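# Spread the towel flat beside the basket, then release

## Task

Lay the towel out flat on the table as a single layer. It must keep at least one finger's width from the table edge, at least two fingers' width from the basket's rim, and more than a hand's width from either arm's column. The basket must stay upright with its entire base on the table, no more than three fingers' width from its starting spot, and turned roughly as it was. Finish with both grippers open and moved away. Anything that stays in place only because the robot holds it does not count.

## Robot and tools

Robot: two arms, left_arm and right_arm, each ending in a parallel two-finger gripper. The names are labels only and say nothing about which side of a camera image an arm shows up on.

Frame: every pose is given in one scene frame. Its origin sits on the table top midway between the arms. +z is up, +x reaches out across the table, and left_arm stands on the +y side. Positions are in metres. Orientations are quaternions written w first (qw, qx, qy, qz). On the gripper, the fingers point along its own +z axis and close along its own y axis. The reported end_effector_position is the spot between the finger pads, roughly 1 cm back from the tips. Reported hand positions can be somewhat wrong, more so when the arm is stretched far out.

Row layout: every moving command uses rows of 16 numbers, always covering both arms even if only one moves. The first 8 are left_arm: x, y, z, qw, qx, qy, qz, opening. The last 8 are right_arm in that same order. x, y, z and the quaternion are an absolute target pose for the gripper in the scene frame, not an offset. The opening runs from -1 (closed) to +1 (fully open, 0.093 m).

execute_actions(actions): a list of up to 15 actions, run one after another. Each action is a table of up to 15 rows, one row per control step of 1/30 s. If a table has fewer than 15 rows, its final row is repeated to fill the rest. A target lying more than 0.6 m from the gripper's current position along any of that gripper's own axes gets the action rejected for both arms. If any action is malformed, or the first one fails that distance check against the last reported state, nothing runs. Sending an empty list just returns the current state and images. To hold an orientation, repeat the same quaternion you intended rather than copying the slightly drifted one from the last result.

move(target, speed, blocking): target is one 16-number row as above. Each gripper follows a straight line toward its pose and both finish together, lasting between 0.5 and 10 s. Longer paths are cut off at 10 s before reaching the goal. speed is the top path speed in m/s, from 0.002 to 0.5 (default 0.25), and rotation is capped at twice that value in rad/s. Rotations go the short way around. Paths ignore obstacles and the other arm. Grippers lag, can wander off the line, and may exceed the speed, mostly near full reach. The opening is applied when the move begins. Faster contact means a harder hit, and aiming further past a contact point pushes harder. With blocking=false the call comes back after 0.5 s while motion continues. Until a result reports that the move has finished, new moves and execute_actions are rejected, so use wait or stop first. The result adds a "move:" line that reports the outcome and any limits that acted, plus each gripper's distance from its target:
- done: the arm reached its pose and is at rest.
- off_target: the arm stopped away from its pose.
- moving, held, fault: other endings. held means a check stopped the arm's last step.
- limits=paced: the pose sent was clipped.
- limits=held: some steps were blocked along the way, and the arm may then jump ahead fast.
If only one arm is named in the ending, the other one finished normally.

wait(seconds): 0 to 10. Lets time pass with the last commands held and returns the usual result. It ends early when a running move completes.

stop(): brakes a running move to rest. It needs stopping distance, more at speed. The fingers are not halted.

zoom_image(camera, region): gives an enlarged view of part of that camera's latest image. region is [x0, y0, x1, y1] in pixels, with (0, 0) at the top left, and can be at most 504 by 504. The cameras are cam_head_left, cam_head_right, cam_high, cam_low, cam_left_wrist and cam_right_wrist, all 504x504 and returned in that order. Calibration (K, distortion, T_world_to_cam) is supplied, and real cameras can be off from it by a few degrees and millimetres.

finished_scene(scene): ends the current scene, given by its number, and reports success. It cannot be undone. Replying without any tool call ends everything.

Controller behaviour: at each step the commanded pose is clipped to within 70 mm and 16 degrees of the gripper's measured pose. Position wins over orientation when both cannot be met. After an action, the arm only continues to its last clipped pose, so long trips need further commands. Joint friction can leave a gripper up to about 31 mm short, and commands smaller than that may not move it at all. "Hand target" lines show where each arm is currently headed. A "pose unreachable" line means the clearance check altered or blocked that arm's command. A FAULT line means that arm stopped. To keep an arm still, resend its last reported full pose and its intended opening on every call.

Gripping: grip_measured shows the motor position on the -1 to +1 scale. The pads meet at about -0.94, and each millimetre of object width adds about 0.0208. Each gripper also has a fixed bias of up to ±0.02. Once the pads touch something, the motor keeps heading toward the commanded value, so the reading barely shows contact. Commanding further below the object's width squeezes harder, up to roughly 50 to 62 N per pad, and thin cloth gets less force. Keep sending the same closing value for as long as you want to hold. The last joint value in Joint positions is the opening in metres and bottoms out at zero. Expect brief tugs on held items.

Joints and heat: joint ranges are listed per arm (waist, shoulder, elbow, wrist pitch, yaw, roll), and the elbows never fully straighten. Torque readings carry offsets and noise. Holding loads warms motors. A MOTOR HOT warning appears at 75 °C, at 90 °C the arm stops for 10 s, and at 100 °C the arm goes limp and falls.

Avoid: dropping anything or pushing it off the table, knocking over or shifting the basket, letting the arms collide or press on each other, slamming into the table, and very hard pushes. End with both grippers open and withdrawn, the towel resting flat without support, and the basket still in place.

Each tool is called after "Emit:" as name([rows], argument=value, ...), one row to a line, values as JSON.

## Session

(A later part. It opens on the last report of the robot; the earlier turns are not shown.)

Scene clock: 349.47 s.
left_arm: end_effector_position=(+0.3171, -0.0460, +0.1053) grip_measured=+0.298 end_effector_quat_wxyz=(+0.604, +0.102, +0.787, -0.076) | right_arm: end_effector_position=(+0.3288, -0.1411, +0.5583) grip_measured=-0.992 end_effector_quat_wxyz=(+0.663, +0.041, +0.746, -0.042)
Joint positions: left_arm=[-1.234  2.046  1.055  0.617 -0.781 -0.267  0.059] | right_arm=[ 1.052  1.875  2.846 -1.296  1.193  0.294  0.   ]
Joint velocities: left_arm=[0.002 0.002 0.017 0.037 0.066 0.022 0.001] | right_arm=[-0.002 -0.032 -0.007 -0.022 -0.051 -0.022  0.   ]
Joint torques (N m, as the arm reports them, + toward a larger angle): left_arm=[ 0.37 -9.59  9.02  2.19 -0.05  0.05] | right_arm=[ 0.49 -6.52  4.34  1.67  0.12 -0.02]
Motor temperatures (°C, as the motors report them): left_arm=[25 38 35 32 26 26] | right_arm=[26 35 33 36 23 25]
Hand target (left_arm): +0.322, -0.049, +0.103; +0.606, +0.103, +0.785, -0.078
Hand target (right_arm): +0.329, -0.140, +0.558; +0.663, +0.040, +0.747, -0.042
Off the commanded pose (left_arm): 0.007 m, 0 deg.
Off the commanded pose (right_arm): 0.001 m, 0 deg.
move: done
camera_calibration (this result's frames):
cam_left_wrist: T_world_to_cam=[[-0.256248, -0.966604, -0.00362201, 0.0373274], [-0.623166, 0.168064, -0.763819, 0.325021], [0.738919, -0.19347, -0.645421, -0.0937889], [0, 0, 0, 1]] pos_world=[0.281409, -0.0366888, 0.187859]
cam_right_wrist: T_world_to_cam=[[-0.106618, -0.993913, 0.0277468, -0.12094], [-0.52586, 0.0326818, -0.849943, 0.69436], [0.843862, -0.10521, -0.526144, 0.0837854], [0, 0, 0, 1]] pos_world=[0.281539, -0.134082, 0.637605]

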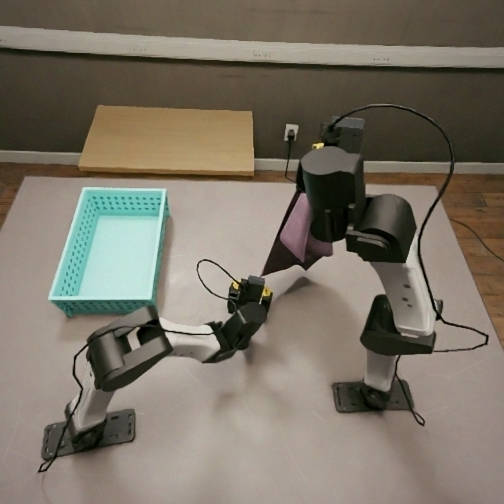

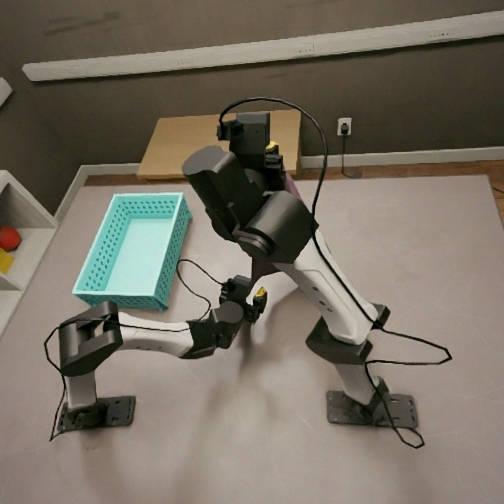

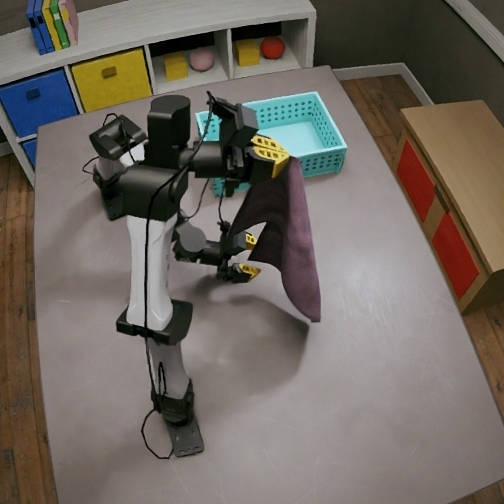

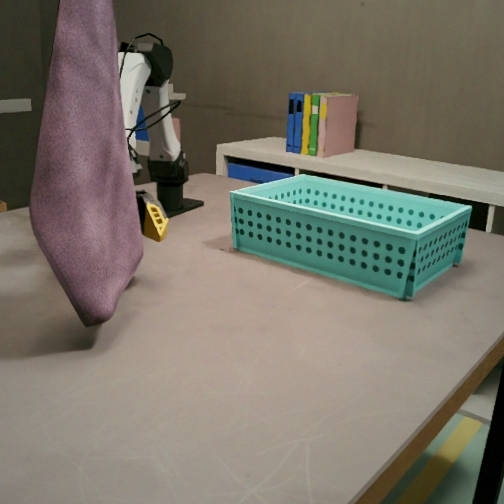

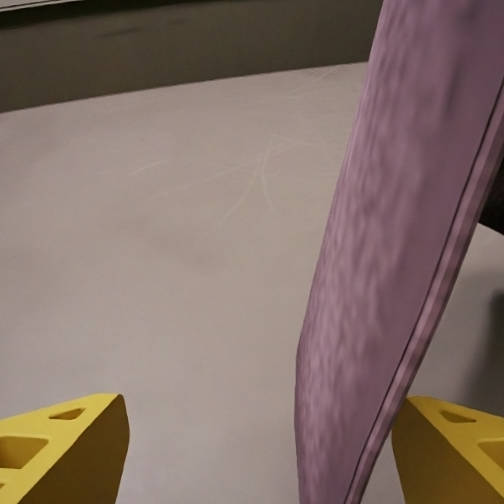

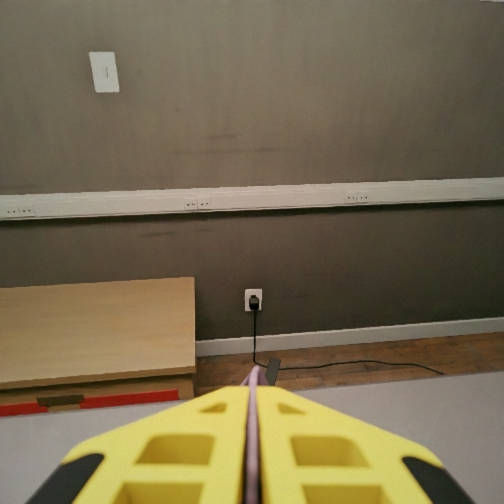

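Emit:
execute_actions([
  [[0.318,-0.052,0.118,0.604,0.103,0.786,-0.079,-0.1, 0.329,-0.14,0.558,0.663,0.040,0.747,-0.042,-1]],
  [[0.318,-0.052,0.118,0.604,0.103,0.786,-0.079,-0.6, 0.329,-0.14,0.558,0.663,0.040,0.747,-0.042,-1]],
  [[0.318,-0.052,0.118,0.604,0.103,0.786,-0.079,-1, 0.329,-0.14,0.558,0.663,0.040,0.747,-0.042,-1]],
])

Emit:
zoom_image(camera="cam_high", region=[190, 190, 330, 330])

Scene clock: 356.47 s.
left_arm: end_effector_position=(+0.3183, -0.0489, +0.1076) grip_measured=-0.981 end_effector_quat_wxyz=(+0.602, +0.105, +0.788, -0.075) | right_arm: end_effector_position=(+0.3288, -0.1411, +0.5583) grip_measured=-0.992 end_effector_quat_wxyz=(+0.663, +0.041, +0.746, -0.042)
Joint positions: left_arm=[-1.234  2.046  1.074  0.591 -0.778 -0.266  0.   ] | right_arm=[ 1.052  1.875  2.846 -1.296  1.193  0.294  0.   ]
Joint velocities: left_arm=[-0.022  0.002  0.017 -0.051  0.051  0.007  0.   ] | right_arm=[-0.007  0.012 -0.002 -0.022 -0.022  0.007  0.   ]
Joint torques (N m, as the arm reports them, + toward a larger angle): left_arm=[ -0.44 -12.66   9.08   1.82  -0.18  -0.05] | right_arm=[ 0.49 -6.5   4.35  1.67  0.12 -0.02]
Motor temperatures (°C, as the motors report them): left_arm=[25 39 35 33 26 26] | right_arm=[26 35 33 36 23 25]
Hand target (left_arm): +0.318, -0.052, +0.118; +0.604, +0.103, +0.786, -0.079
Hand target (right_arm): +0.329, -0.140, +0.558; +0.663, +0.040, +0.747, -0.042
Off the commanded pose (left_arm): 0.011 m, 1 deg.
Off the commanded pose (right_arm): 0.001 m, 0 deg.
camera_calibration (this result's frames):
cam_left_wrist: T_world_to_cam=[[-0.259056, -0.965819, -0.00911495, 0.0364043], [-0.625415, 0.174928, -0.760432, 0.328662], [0.736034, -0.191294, -0.649354, -0.0923154], [0, 0, 0, 1]] pos_world=[0.282928, -0.0399915, 0.190311]
cam_right_wrist: T_world_to_cam=[[-0.106618, -0.993913, 0.0277468, -0.12094], [-0.52586, 0.0326818, -0.849943, 0.69436], [0.843862, -0.10521, -0.526144, 0.0837854], [0, 0, 0, 1]] pos_world=[0.281539, -0.134082, 0.637605]

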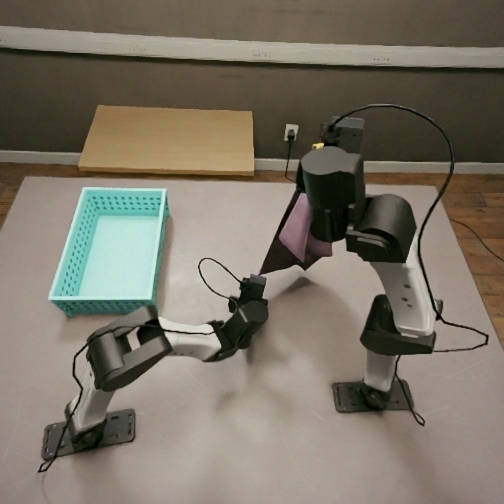

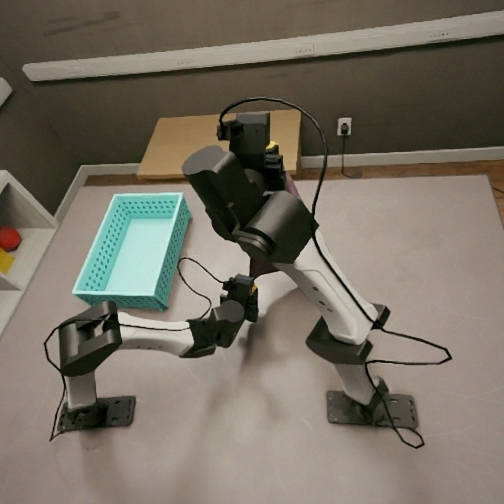

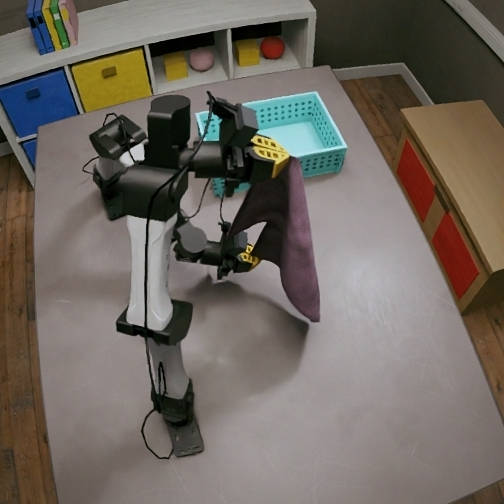

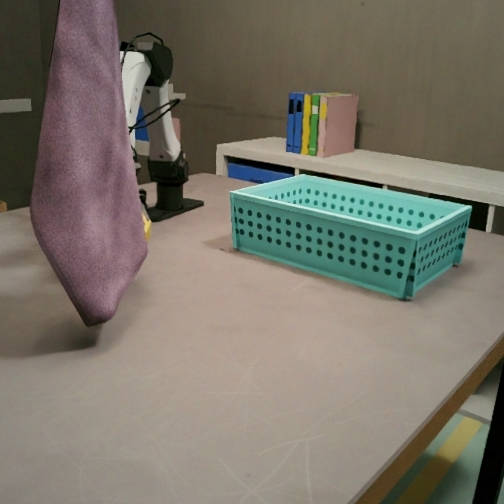

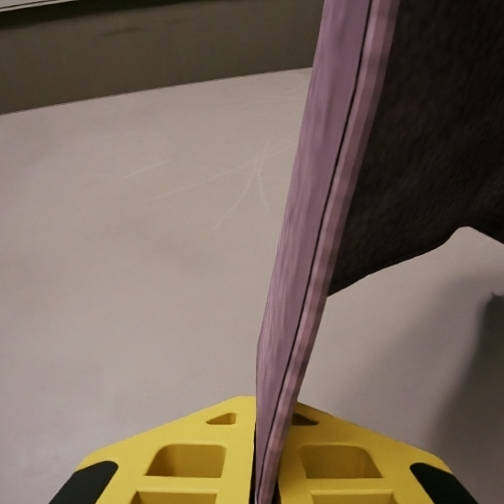

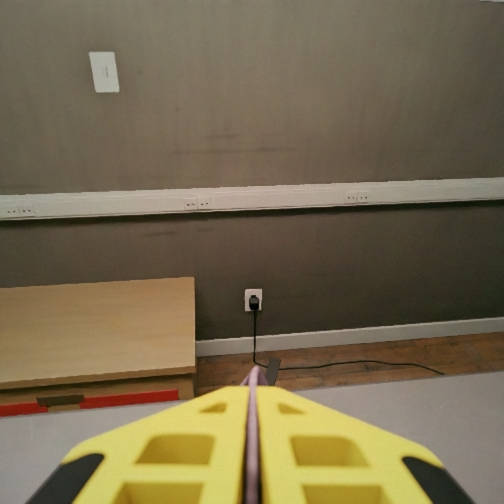

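Region (190, 190, 330, 330) of cam_high's 504x504 image, scaled by 3.600, with more detail than that image has.

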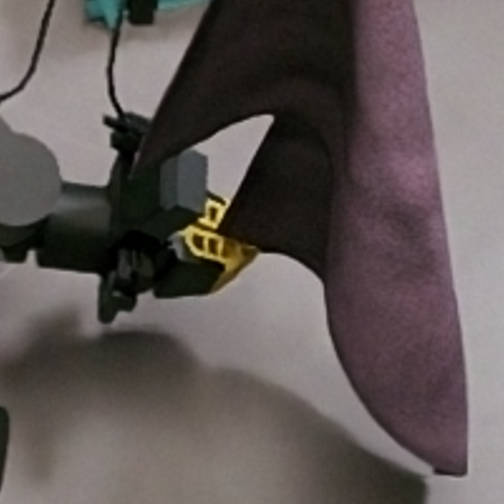

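Emit:
move(target=[0.43,0.09,0.31,0.299,0.641,0.641,0.299,-1, 0.51,-0.345,0.31,0.386,-0.687,0.611,0.017,-1], speed=0.2)

Scene clock: 367.80 s.
left_arm: end_effector_position=(+0.4241, +0.0877, +0.3155) grip_measured=-0.981 end_effector_quat_wxyz=(+0.316, +0.635, +0.640, +0.296) | right_arm: end_effector_position=(+0.5090, -0.3426, +0.3136) grip_measured=-0.992 end_effector_quat_wxyz=(-0.404, +0.681, -0.611, -0.015)
Joint positions: left_arm=[-0.822  2.013  2.272 -1.039 -0.478  1.106  0.   ] | right_arm=[-0.266  2.167  2.62  -1.562 -0.72  -1.727  0.   ]
Joint velocities: left_arm=[-0.007 -0.007  0.007  0.007 -0.007 -0.007  0.   ] | right_arm=[ 0.002 -0.007 -0.007 -0.007  0.007 -0.125  0.   ]
Joint torques (N m, as the arm reports them, + toward a larger angle): left_arm=[  0.53 -10.01   9.91   1.62  -0.3    0.04] | right_arm=[ -0.06 -10.15   7.81   0.96  -0.42  -0.04]
Motor temperatures (°C, as the motors report them): left_arm=[25 43 36 33 26 26] | right_arm=[26 35 33 36 23 25]
Hand target (left_arm): +0.428, +0.093, +0.310; +0.301, +0.638, +0.641, +0.304
Hand target (right_arm): +0.511, -0.347, +0.309; -0.400, +0.679, -0.615, -0.017
Off the commanded pose (left_arm): 0.008 m, 2 deg.
Off the commanded pose (right_arm): 0.004 m, 2 deg.
joint sent to its limit (right arm) — the command would take joint 4 (wrist pitch) past its lower limit, so that joint was sent only as far as its limit.
move: done
camera_calibration (this result's frames):
cam_left_wrist: T_world_to_cam=[[-0.627837, -0.016584, -0.778168, 0.513473], [-0.324026, 0.914589, 0.241938, 0.0201307], [0.707691, 0.404044, -0.579587, -0.0712518], [0, 0, 0, 1]] pos_world=[0.379325, 0.018893, 0.353401]
cam_right_wrist: T_world_to_cam=[[0.842366, -0.0516669, 0.536423, -0.615019], [0.0473947, -0.984434, -0.169244, -0.265951], [0.536817, 0.167989, -0.826805, 0.12591], [0, 0, 0, 1]] pos_world=[0.463085, -0.314739, 0.389003]

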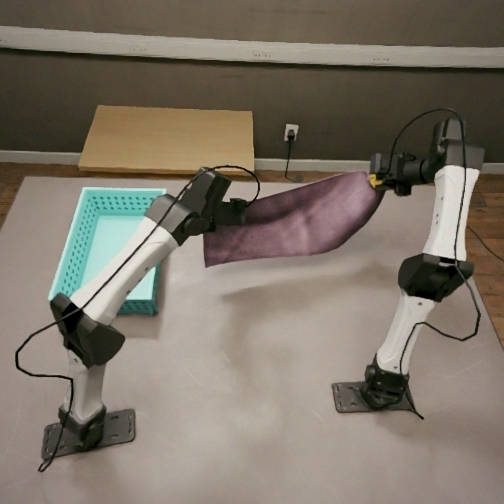

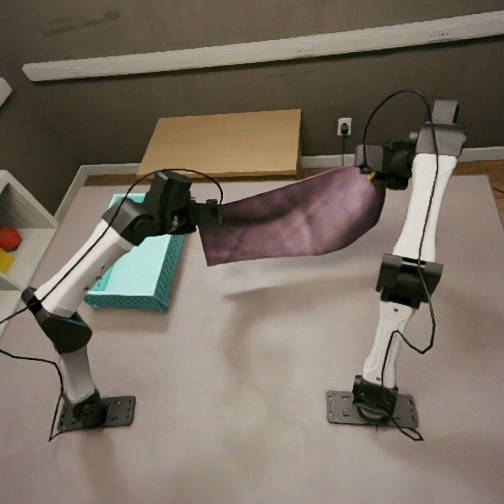

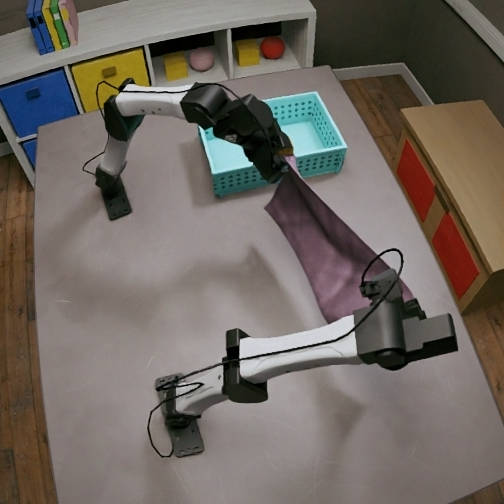

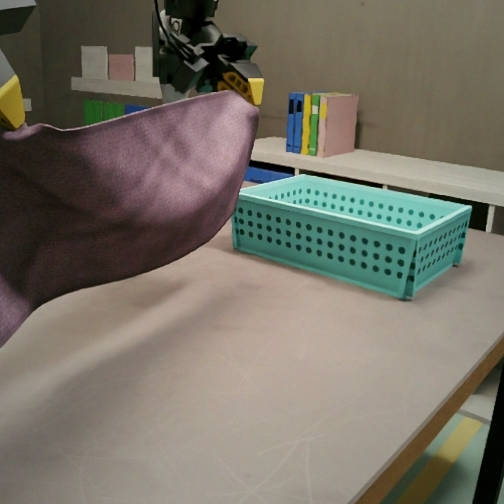

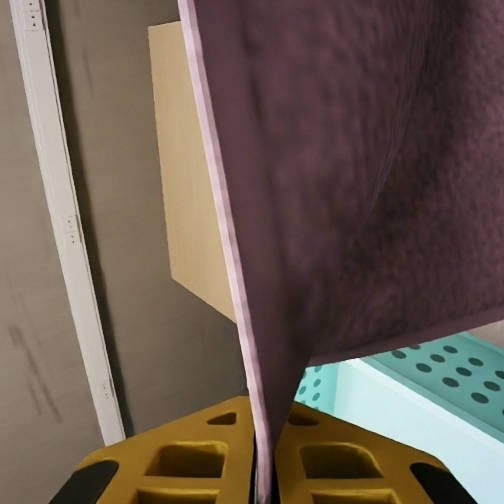

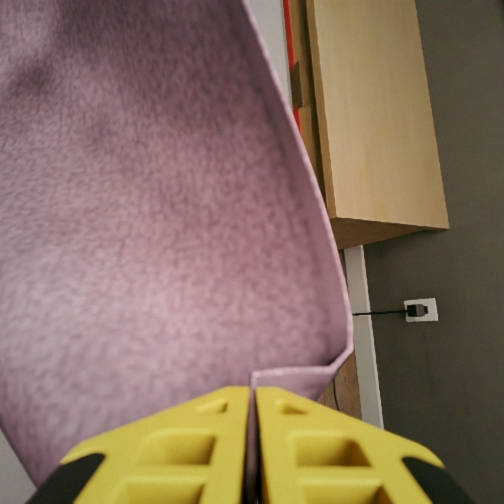

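Emit:
move(target=[0.43,0.10,0.30,0.299,0.641,0.641,0.299,-1, 0.50,-0.36,0.29,0.397,-0.60,0.66,0.2,-1], speed=0.08)

Scene clock: 381.40 s.
left_arm: end_effector_position=(+0.4277, +0.0933, +0.2969) grip_measured=-0.981 end_effector_quat_wxyz=(+0.296, +0.643, +0.641, +0.295) | right_arm: end_effector_position=(+0.5014, -0.3563, +0.2973) grip_measured=-0.992 end_effector_quat_wxyz=(+0.444, -0.585, +0.663, +0.144)
Joint positions: left_arm=[-0.807  2.013  2.217 -1.022 -0.471  1.12   0.   ] | right_arm=[-0.356  2.167  2.471 -1.566 -0.938 -1.604  0.   ]
Joint velocities: left_arm=[ 0.007 -0.007  0.007  0.022 -0.051 -0.051  0.   ] | right_arm=[-0.022 -0.002 -0.017 -0.022 -0.037 -0.037  0.   ]
Joint torques (N m, as the arm reports them, + toward a larger angle): left_arm=[  0.75 -12.74   6.92   1.94  -0.15   0.03] | right_arm=[ -0.24 -11.52   5.29   0.73  -0.59   0.12]
Motor temperatures (°C, as the motors report them): left_arm=[25 44 37 33 26 26] | right_arm=[26 37 34 35 23 25]
Hand target (left_arm): +0.430, +0.100, +0.300; +0.299, +0.641, +0.641, +0.299
Hand target (right_arm): +0.500, -0.360, +0.290; +0.440, -0.574, +0.672, +0.159
Off the commanded pose (left_arm): 0.008 m, 1 deg.
Off the commanded pose (right_arm): 0.008 m, 9 deg.
joint sent to its limit (right arm) — the command would take joint 4 (wrist pitch) past its lower limit, so that joint was sent only as far as its limit.
move: off_target (right_arm)
camera_calibration (this result's frames):
cam_left_wrist: T_world_to_cam=[[-0.65292, 0.00488535, -0.757411, 0.503917], [-0.317185, 0.906311, 0.279272, 0.00739266], [0.687815, 0.422582, -0.590199, -0.0769339], [0, 0, 0, 1]] pos_world=[0.384278, 0.023349, 0.334201]
cam_right_wrist: T_world_to_cam=[[0.905422, -0.254478, 0.339782, -0.645915], [-0.0856977, -0.893496, -0.440818, -0.101987], [0.415773, 0.370008, -0.830799, 0.252671], [0, 0, 0, 1]] pos_world=[0.471032, -0.348987, 0.384432]

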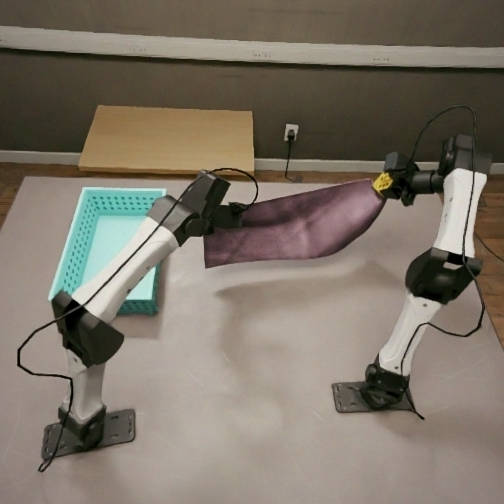

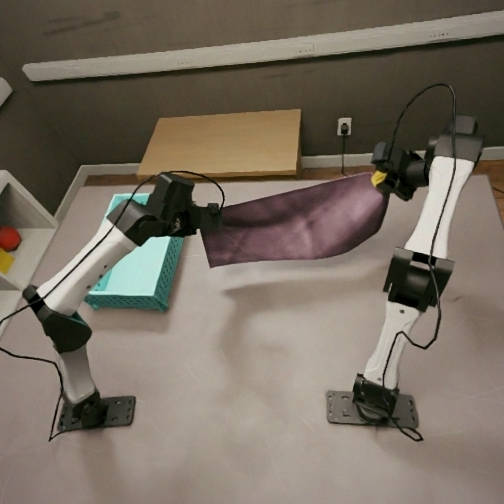

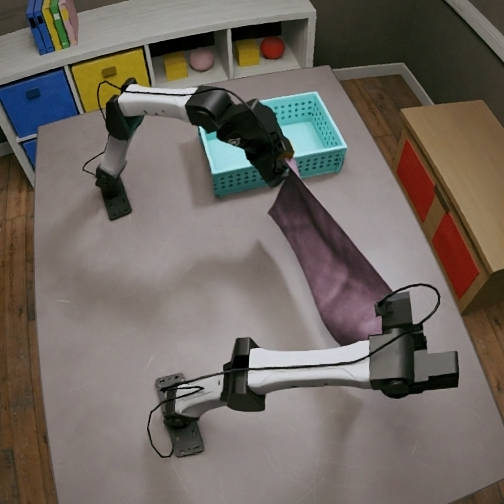

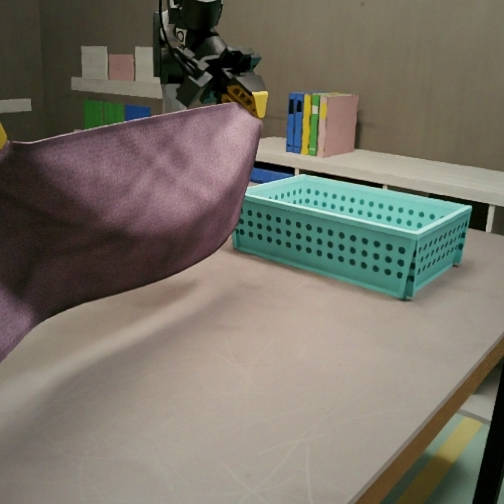

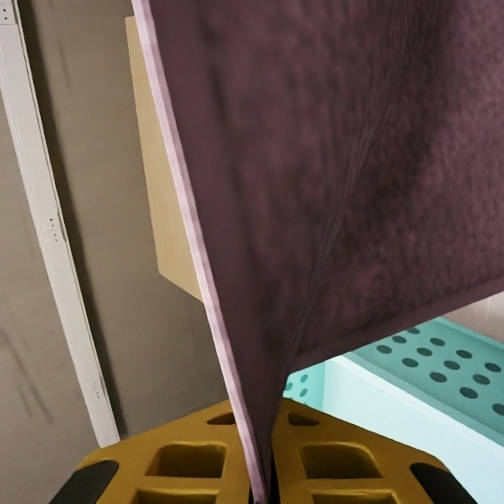

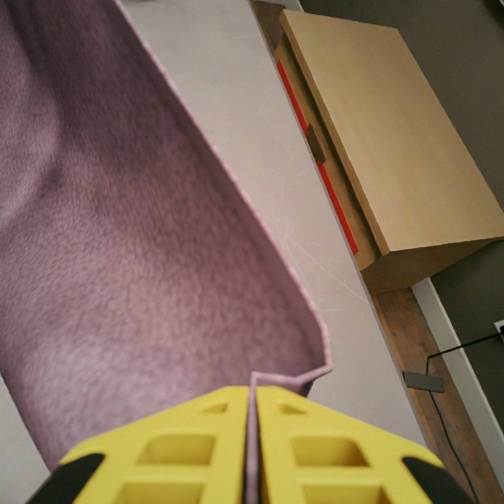

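Emit:
move(target=[0.455,0.10,0.27,0.299,0.641,0.641,0.299,-1, 0.575,-0.335,0.265,0.335,-0.694,0.622,-0.131,-1], speed=0.1)

Emit:
move(target=[0.34,0.068,0.225,0.299,0.641,0.641,0.299,-1, 0.46,-0.367,0.22,0.335,-0.694,0.622,-0.131,-1], speed=0.1)

Scene clock: 397.00 s.
left_arm: end_effector_position=(+0.4481, +0.0966, +0.2857) grip_measured=-0.981 end_effector_quat_wxyz=(+0.314, +0.636, +0.639, +0.298) | right_arm: end_effector_position=(+0.5744, -0.3325, +0.2652) grip_measured=-0.992 end_effector_quat_wxyz=(-0.340, +0.695, -0.622, +0.122)
Joint positions: left_arm=[-0.772  2.013  2.139 -0.893 -0.445  1.149  0.   ] | right_arm=[-0.125  2.134  2.352 -1.137 -0.378 -1.636  0.   ]
Joint velocities: left_arm=[-0.002  0.007 -0.002 -0.007 -0.066  0.007  0.   ] | right_arm=[ 0.007 -0.012 -0.017  0.007  0.037  0.007  0.   ]
Joint torques (N m, as the arm reports them, + toward a larger angle): left_arm=[  0.78 -10.31   7.26   1.95  -0.14   0.03] | right_arm=[  0.7  -13.5    6.32   1.62  -0.04  -0.01]
Motor temperatures (°C, as the motors report them): left_arm=[25 48 36 34 26 26] | right_arm=[26 41 34 34 23 25]
Hand target (left_arm): +0.455, +0.101, +0.270; +0.299, +0.641, +0.641, +0.299
Hand target (right_arm): +0.574, -0.334, +0.263; -0.333, +0.696, -0.622, +0.131
Off the commanded pose (left_arm): 0.017 m, 2 deg.
Off the commanded pose (right_arm): 0.003 m, 1 deg.
move: off_target (left_arm)
camera_calibration (this result's frames):
cam_left_wrist: T_world_to_cam=[[-0.629342, -0.0112771, -0.777047, 0.505278], [-0.323696, 0.912831, 0.248919, 0.025035], [0.706505, 0.408182, -0.578133, -0.109399], [0, 0, 0, 1]] pos_world=[0.403388, 0.0275002, 0.323146]
cam_right_wrist: T_world_to_cam=[[0.781734, 0.0168694, 0.623383, -0.609044], [-0.0556065, -0.993766, 0.096624, -0.281729], [0.621128, -0.110198, -0.775923, -0.105306], [0, 0, 0, 1]] pos_world=[0.525853, -0.281304, 0.325181]

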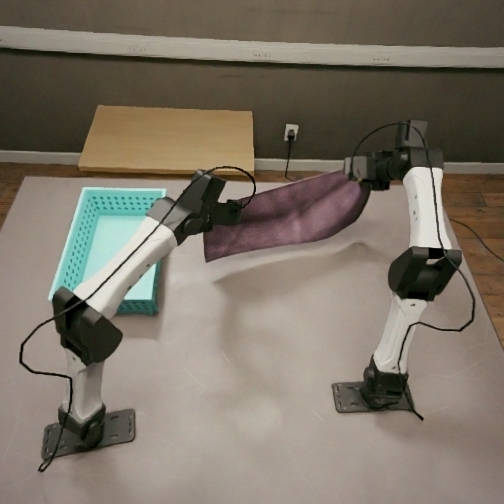

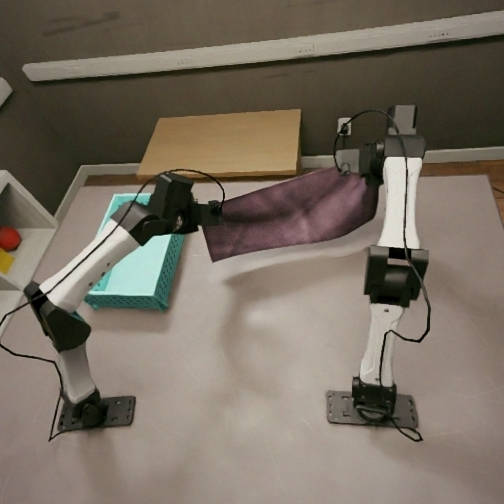

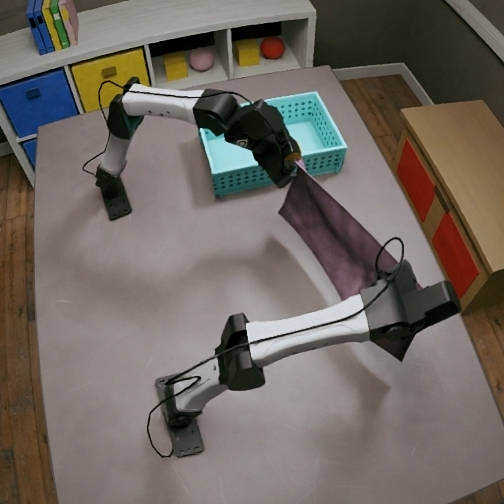

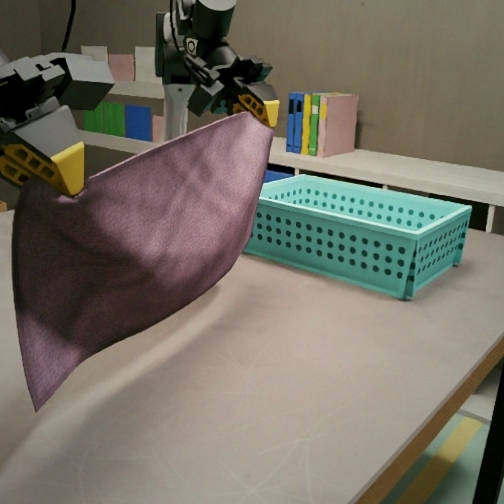

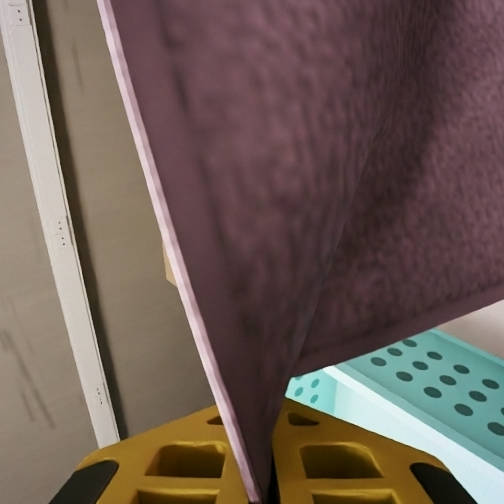

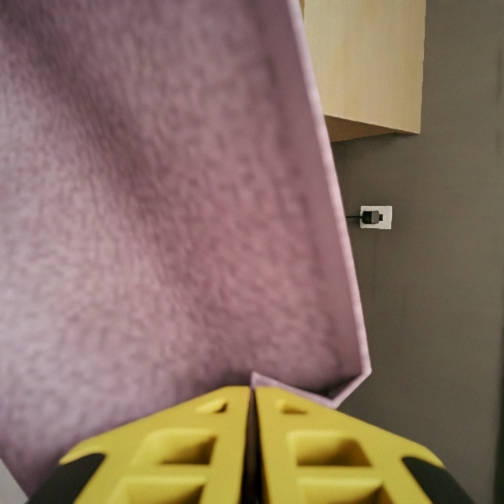

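Scene clock: 398.77 s.
left_arm: end_effector_position=(+0.3433, +0.0634, +0.2174) grip_measured=-0.981 end_effector_quat_wxyz=(+0.288, +0.649, +0.641, +0.291) | right_arm: end_effector_position=(+0.4619, -0.3648, +0.2225) grip_measured=-0.992 end_effector_quat_wxyz=(-0.334, +0.696, -0.623, +0.127)
Joint positions: left_arm=[-1.007  1.781  1.608 -0.756 -0.591  0.942  0.   ] | right_arm=[-0.247  1.617  1.501 -0.847 -0.435 -1.749  0.   ]
Joint velocities: left_arm=[-0.002 -0.012  0.007 -0.022 -0.037  0.007  0.   ] | right_arm=[ 0.012 -0.002 -0.002 -0.066 -0.051 -0.022  0.   ]
Joint torques (N m, as the arm reports them, + toward a larger angle): left_arm=[ -0.64 -11.69   7.41   1.72  -0.39  -0.2 ] | right_arm=[-0.28 -9.23  7.    1.56 -0.33 -0.01]
Motor temperatures (°C, as the motors report them): left_arm=[25 48 36 34 26 26] | right_arm=[26 41 34 34 23 25]
Hand target (left_arm): +0.340, +0.066, +0.224; +0.298, +0.641, +0.643, +0.295
Hand target (right_arm): +0.460, -0.368, +0.221; -0.336, +0.694, -0.623, +0.131
Off the commanded pose (left_arm): 0.009 m, 2 deg.
Off the commanded pose (right_arm): 0.004 m, 0 deg.
move: done
camera_calibration (this result's frames):
cam_left_wrist: T_world_to_cam=[[-0.667507, 0.0147844, -0.744457, 0.390305], [-0.306804, 0.905527, 0.293075, 0.0234395], [0.678458, 0.424032, -0.599909, -0.0479008], [0, 0, 0, 1]] pos_world=[0.300222, -0.00668407, 0.25496]
cam_right_wrist: T_world_to_cam=[[0.782632, 0.0228529, 0.622066, -0.491821], [-0.0596619, -0.991971, 0.111504, -0.316761], [0.619619, -0.12438, -0.774985, -0.0768253], [0, 0, 0, 1]] pos_world=[0.413618, -0.312534, 0.281726]

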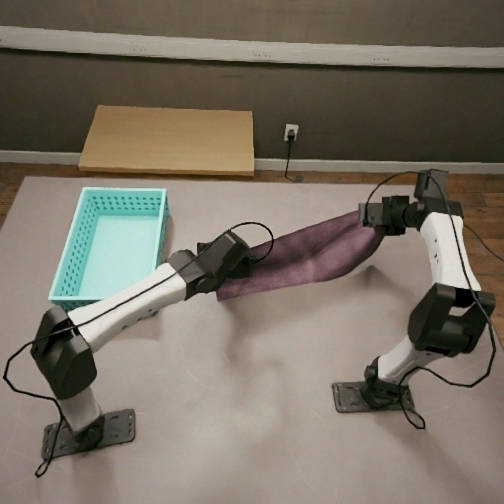

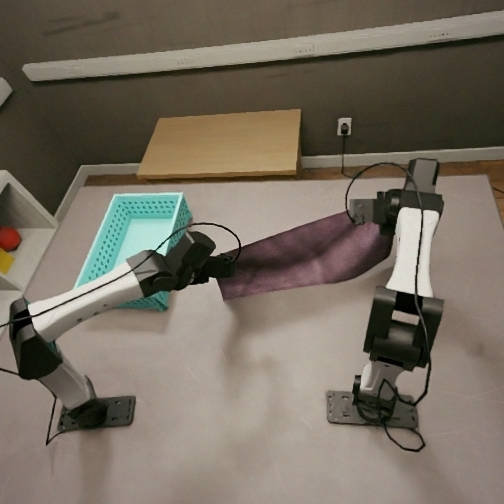

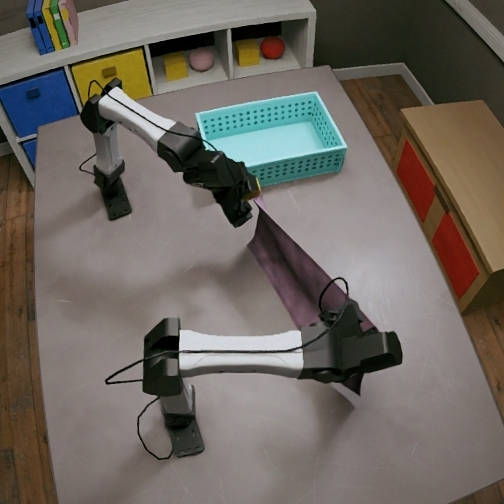

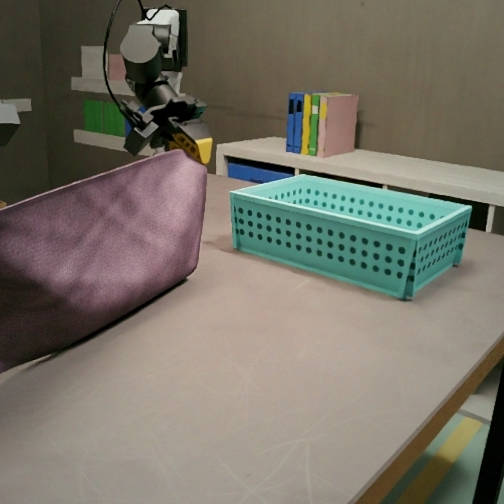

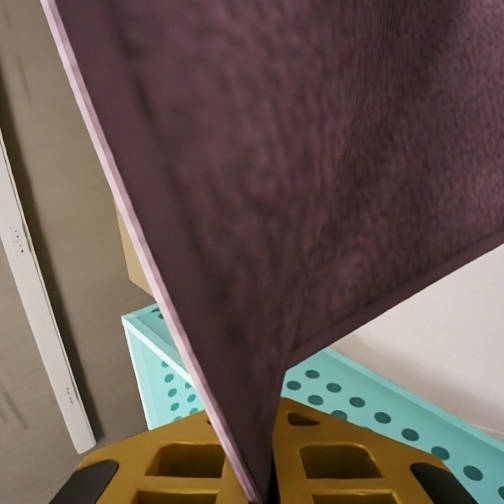

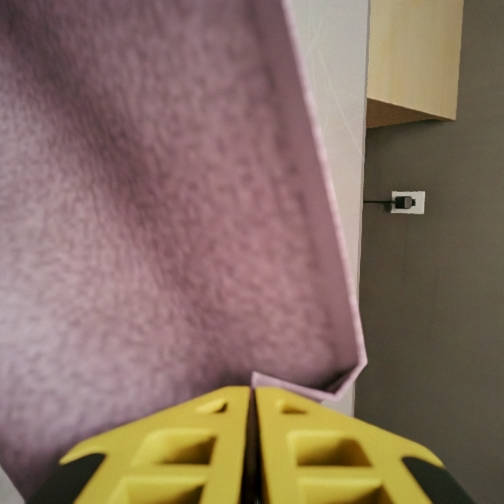

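Emit:
move(target=[0.25,0.06,0.26,0.153,0.690,0.690,0.153,-1, 0.31,-0.385,0.25,0.129,0.224,0.837,0.483,-1], speed=0.2)

Scene clock: 421.20 s.
left_arm: end_effector_position=(+0.2528, +0.0628, +0.2628) grip_measured=-0.981 end_effector_quat_wxyz=(+0.164, +0.685, +0.693, +0.155) | right_arm: end_effector_position=(+0.3154, -0.3882, +0.2530) grip_measured=-0.992 end_effector_quat_wxyz=(+0.173, +0.239, +0.838, +0.459)
Joint positions: left_arm=[-1.088  1.89   2.149 -1.535 -0.352  0.686  0.   ] | right_arm=[-0.733  1.488  1.397 -1.569 -1.023 -0.188  0.   ]
Joint velocities: left_arm=[-0.007 -0.012 -0.002 -0.051  0.022 -0.037  0.   ] | right_arm=[ 0.017 -0.012 -0.022  0.037  0.081 -0.007  0.   ]
Joint torques (N m, as the arm reports them, + toward a larger angle): left_arm=[-0.95 -8.05  8.98  0.76 -0.1  -0.18] | right_arm=[-0.23 -6.84  5.65  0.15 -0.71 -0.01]
Motor temperatures (°C, as the motors report them): left_arm=[25 48 36 32 26 26] | right_arm=[26 40 35 35 23 25]
Hand target (left_arm): +0.249, +0.059, +0.258; +0.153, +0.688, +0.693, +0.152
Hand target (right_arm): +0.312, -0.387, +0.253; +0.170, +0.249, +0.832, +0.467
Off the commanded pose (left_arm): 0.005 m, 1 deg.
Off the commanded pose (right_arm): 0.007 m, 6 deg.
joint sent to its limit (left arm) — the command would take joint 4 (wrist pitch) past its lower limit, so that joint was sent only as far as its limit.
joint sent to its limit (right arm) — the command would take joint 4 (wrist pitch) past its lower limit, so that joint was sent only as far as its limit.
move: off_target (right_arm)
camera_calibration (this result's frames):
cam_left_wrist: T_world_to_cam=[[-0.900081, -0.0118111, -0.435561, 0.342939], [-0.190673, 0.909515, 0.369359, -0.0667558], [0.391787, 0.415503, -0.82089, 0.172015], [0, 0, 0, 1]] pos_world=[0.228551, -0.00670682, 0.315233]
cam_right_wrist: T_world_to_cam=[[-0.219607, -0.469957, -0.854935, 0.10285], [-0.969116, 0.205864, 0.135773, 0.39354], [0.112192, 0.858347, -0.500652, 0.506857], [0, 0, 0, 1]] pos_world=[0.347107, -0.46774, 0.288257]

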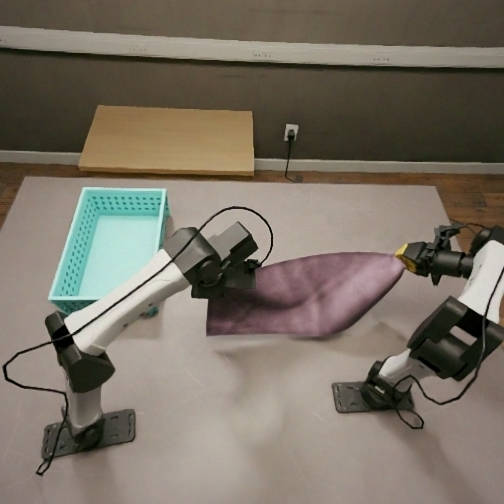

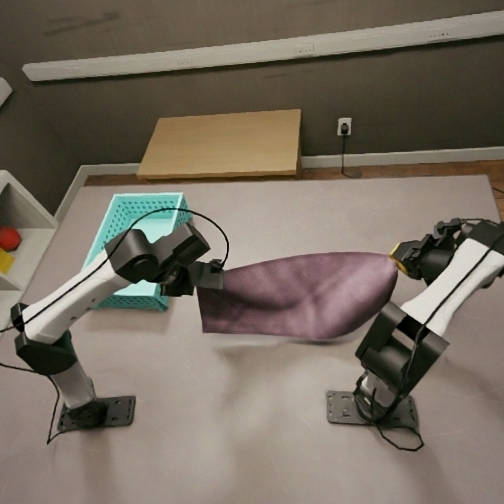

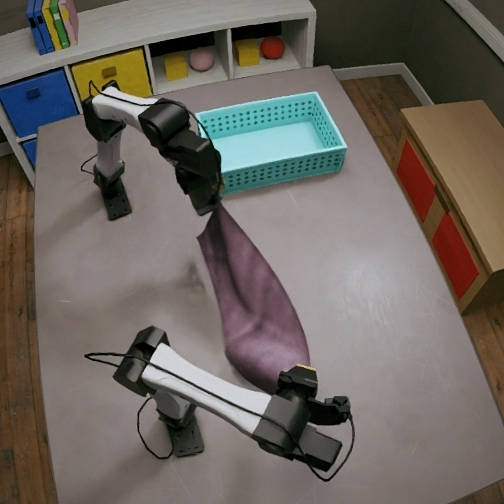

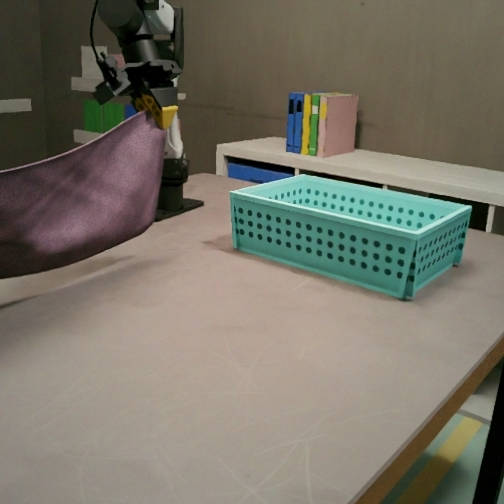

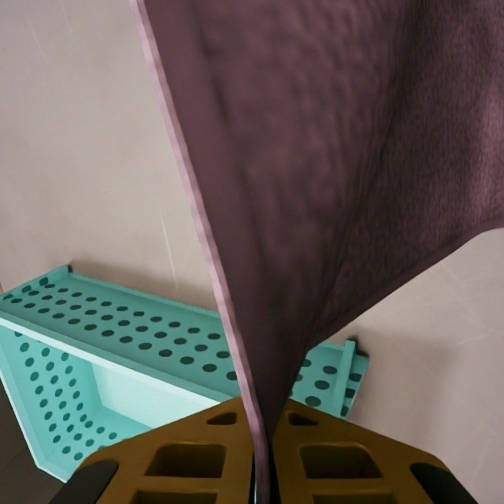

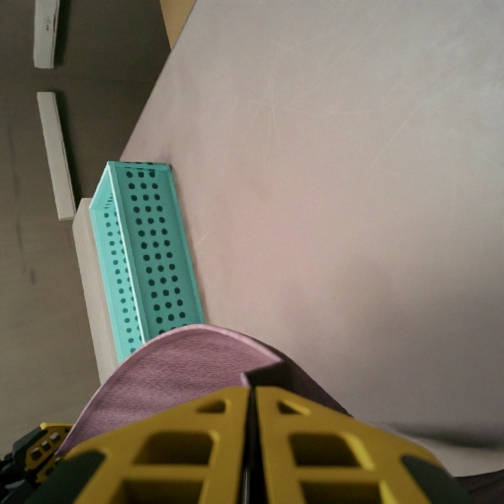

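Emit:
move(target=[0.26,0.04,0.235,0.153,0.690,0.690,0.153,-1, 0.31,-0.43,0.225,0.17,0.245,0.835,0.465,-1], speed=0.06)

Scene clock: 426.50 s.
left_arm: end_effector_position=(+0.2608, +0.0466, +0.2439) grip_measured=-0.981 end_effector_quat_wxyz=(+0.158, +0.689, +0.690, +0.155) | right_arm: end_effector_position=(+0.3136, -0.4278, +0.2346) grip_measured=-0.992 end_effector_quat_wxyz=(+0.204, +0.247, +0.834, +0.449)
Joint positions: left_arm=[-1.096  1.947  2.149 -1.494 -0.351  0.685  0.   ] | right_arm=[-0.859  1.56   1.385 -1.569 -1.022 -0.34   0.   ]
Joint velocities: left_arm=[-0.007 -0.002  0.002  0.022 -0.007  0.007  0.   ] | right_arm=[-0.012  0.007 -0.022  0.037 -0.051 -0.022  0.   ]
Joint torques (N m, as the arm reports them, + toward a larger angle): left_arm=[-0.87 -8.9   6.81  1.12 -0.13 -0.18] | right_arm=[-0.18 -4.98  5.73  0.   -0.46 -0.13]
Motor temperatures (°C, as the motors report them): left_arm=[25 47 37 31 26 26] | right_arm=[26 39 35 34 23 25]
Hand target (left_arm): +0.260, +0.040, +0.235; +0.153, +0.690, +0.690, +0.153
Hand target (right_arm): +0.311, -0.429, +0.225; +0.189, +0.257, +0.833, +0.453
Off the commanded pose (left_arm): 0.011 m, 1 deg.
Off the commanded pose (right_arm): 0.011 m, 4 deg.
joint sent to its limit (right arm) — the command would take joint 4 (wrist pitch) past its lower limit, so that joint was sent only as far as its limit.
move: off_target (left_arm, right_arm)
camera_calibration (this result's frames):
cam_left_wrist: T_world_to_cam=[[-0.904096, -0.000583068, -0.427328, 0.340248], [-0.180782, 0.906627, 0.381242, -0.0488698], [0.387205, 0.421933, -0.819783, 0.160721], [0, 0, 0, 1]] pos_world=[0.23655, -0.0233086, 0.295785]
cam_right_wrist: T_world_to_cam=[[-0.208319, -0.480547, -0.851868, 0.0593758], [-0.962637, 0.254807, 0.0916679, 0.431724], [0.173011, 0.839136, -0.515673, 0.508009], [0, 0, 0, 1]] pos_world=[0.340072, -0.507762, 0.272972]

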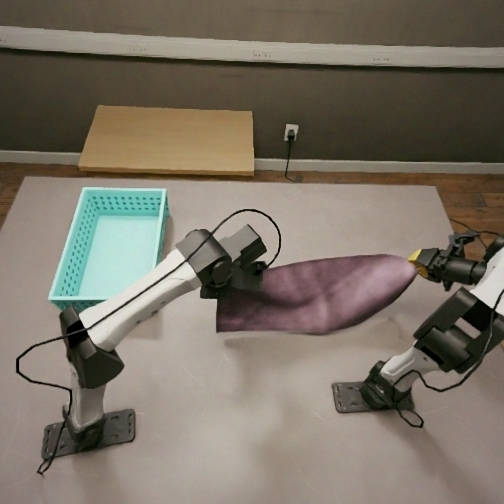

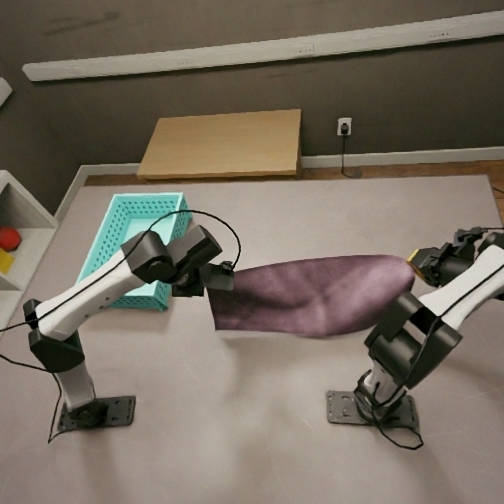

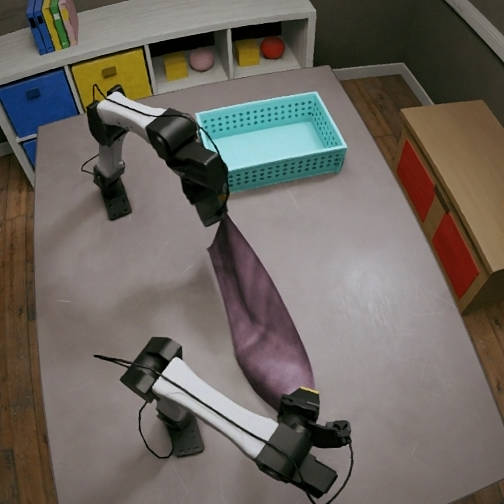

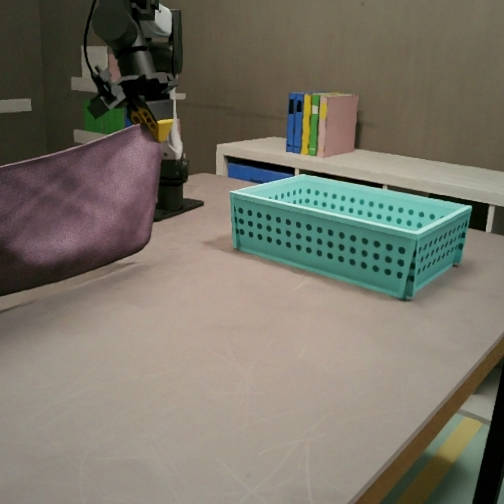

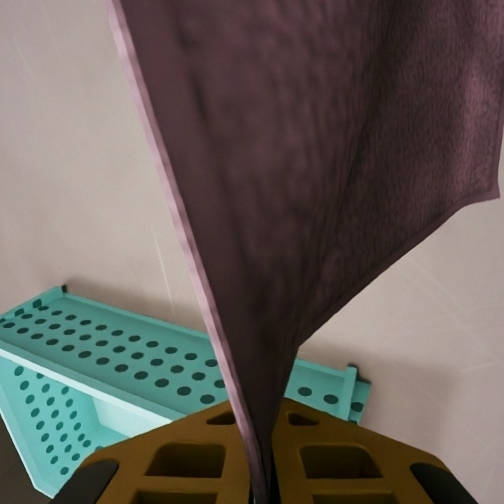

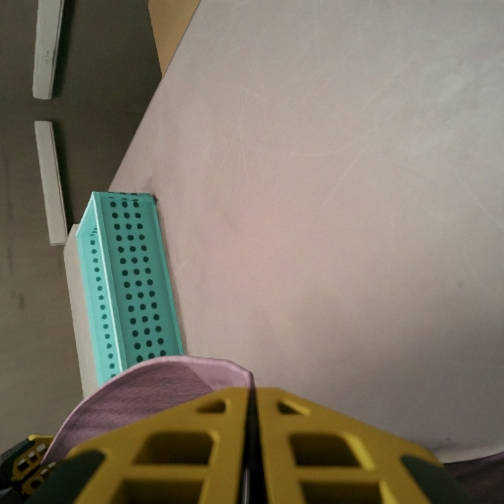

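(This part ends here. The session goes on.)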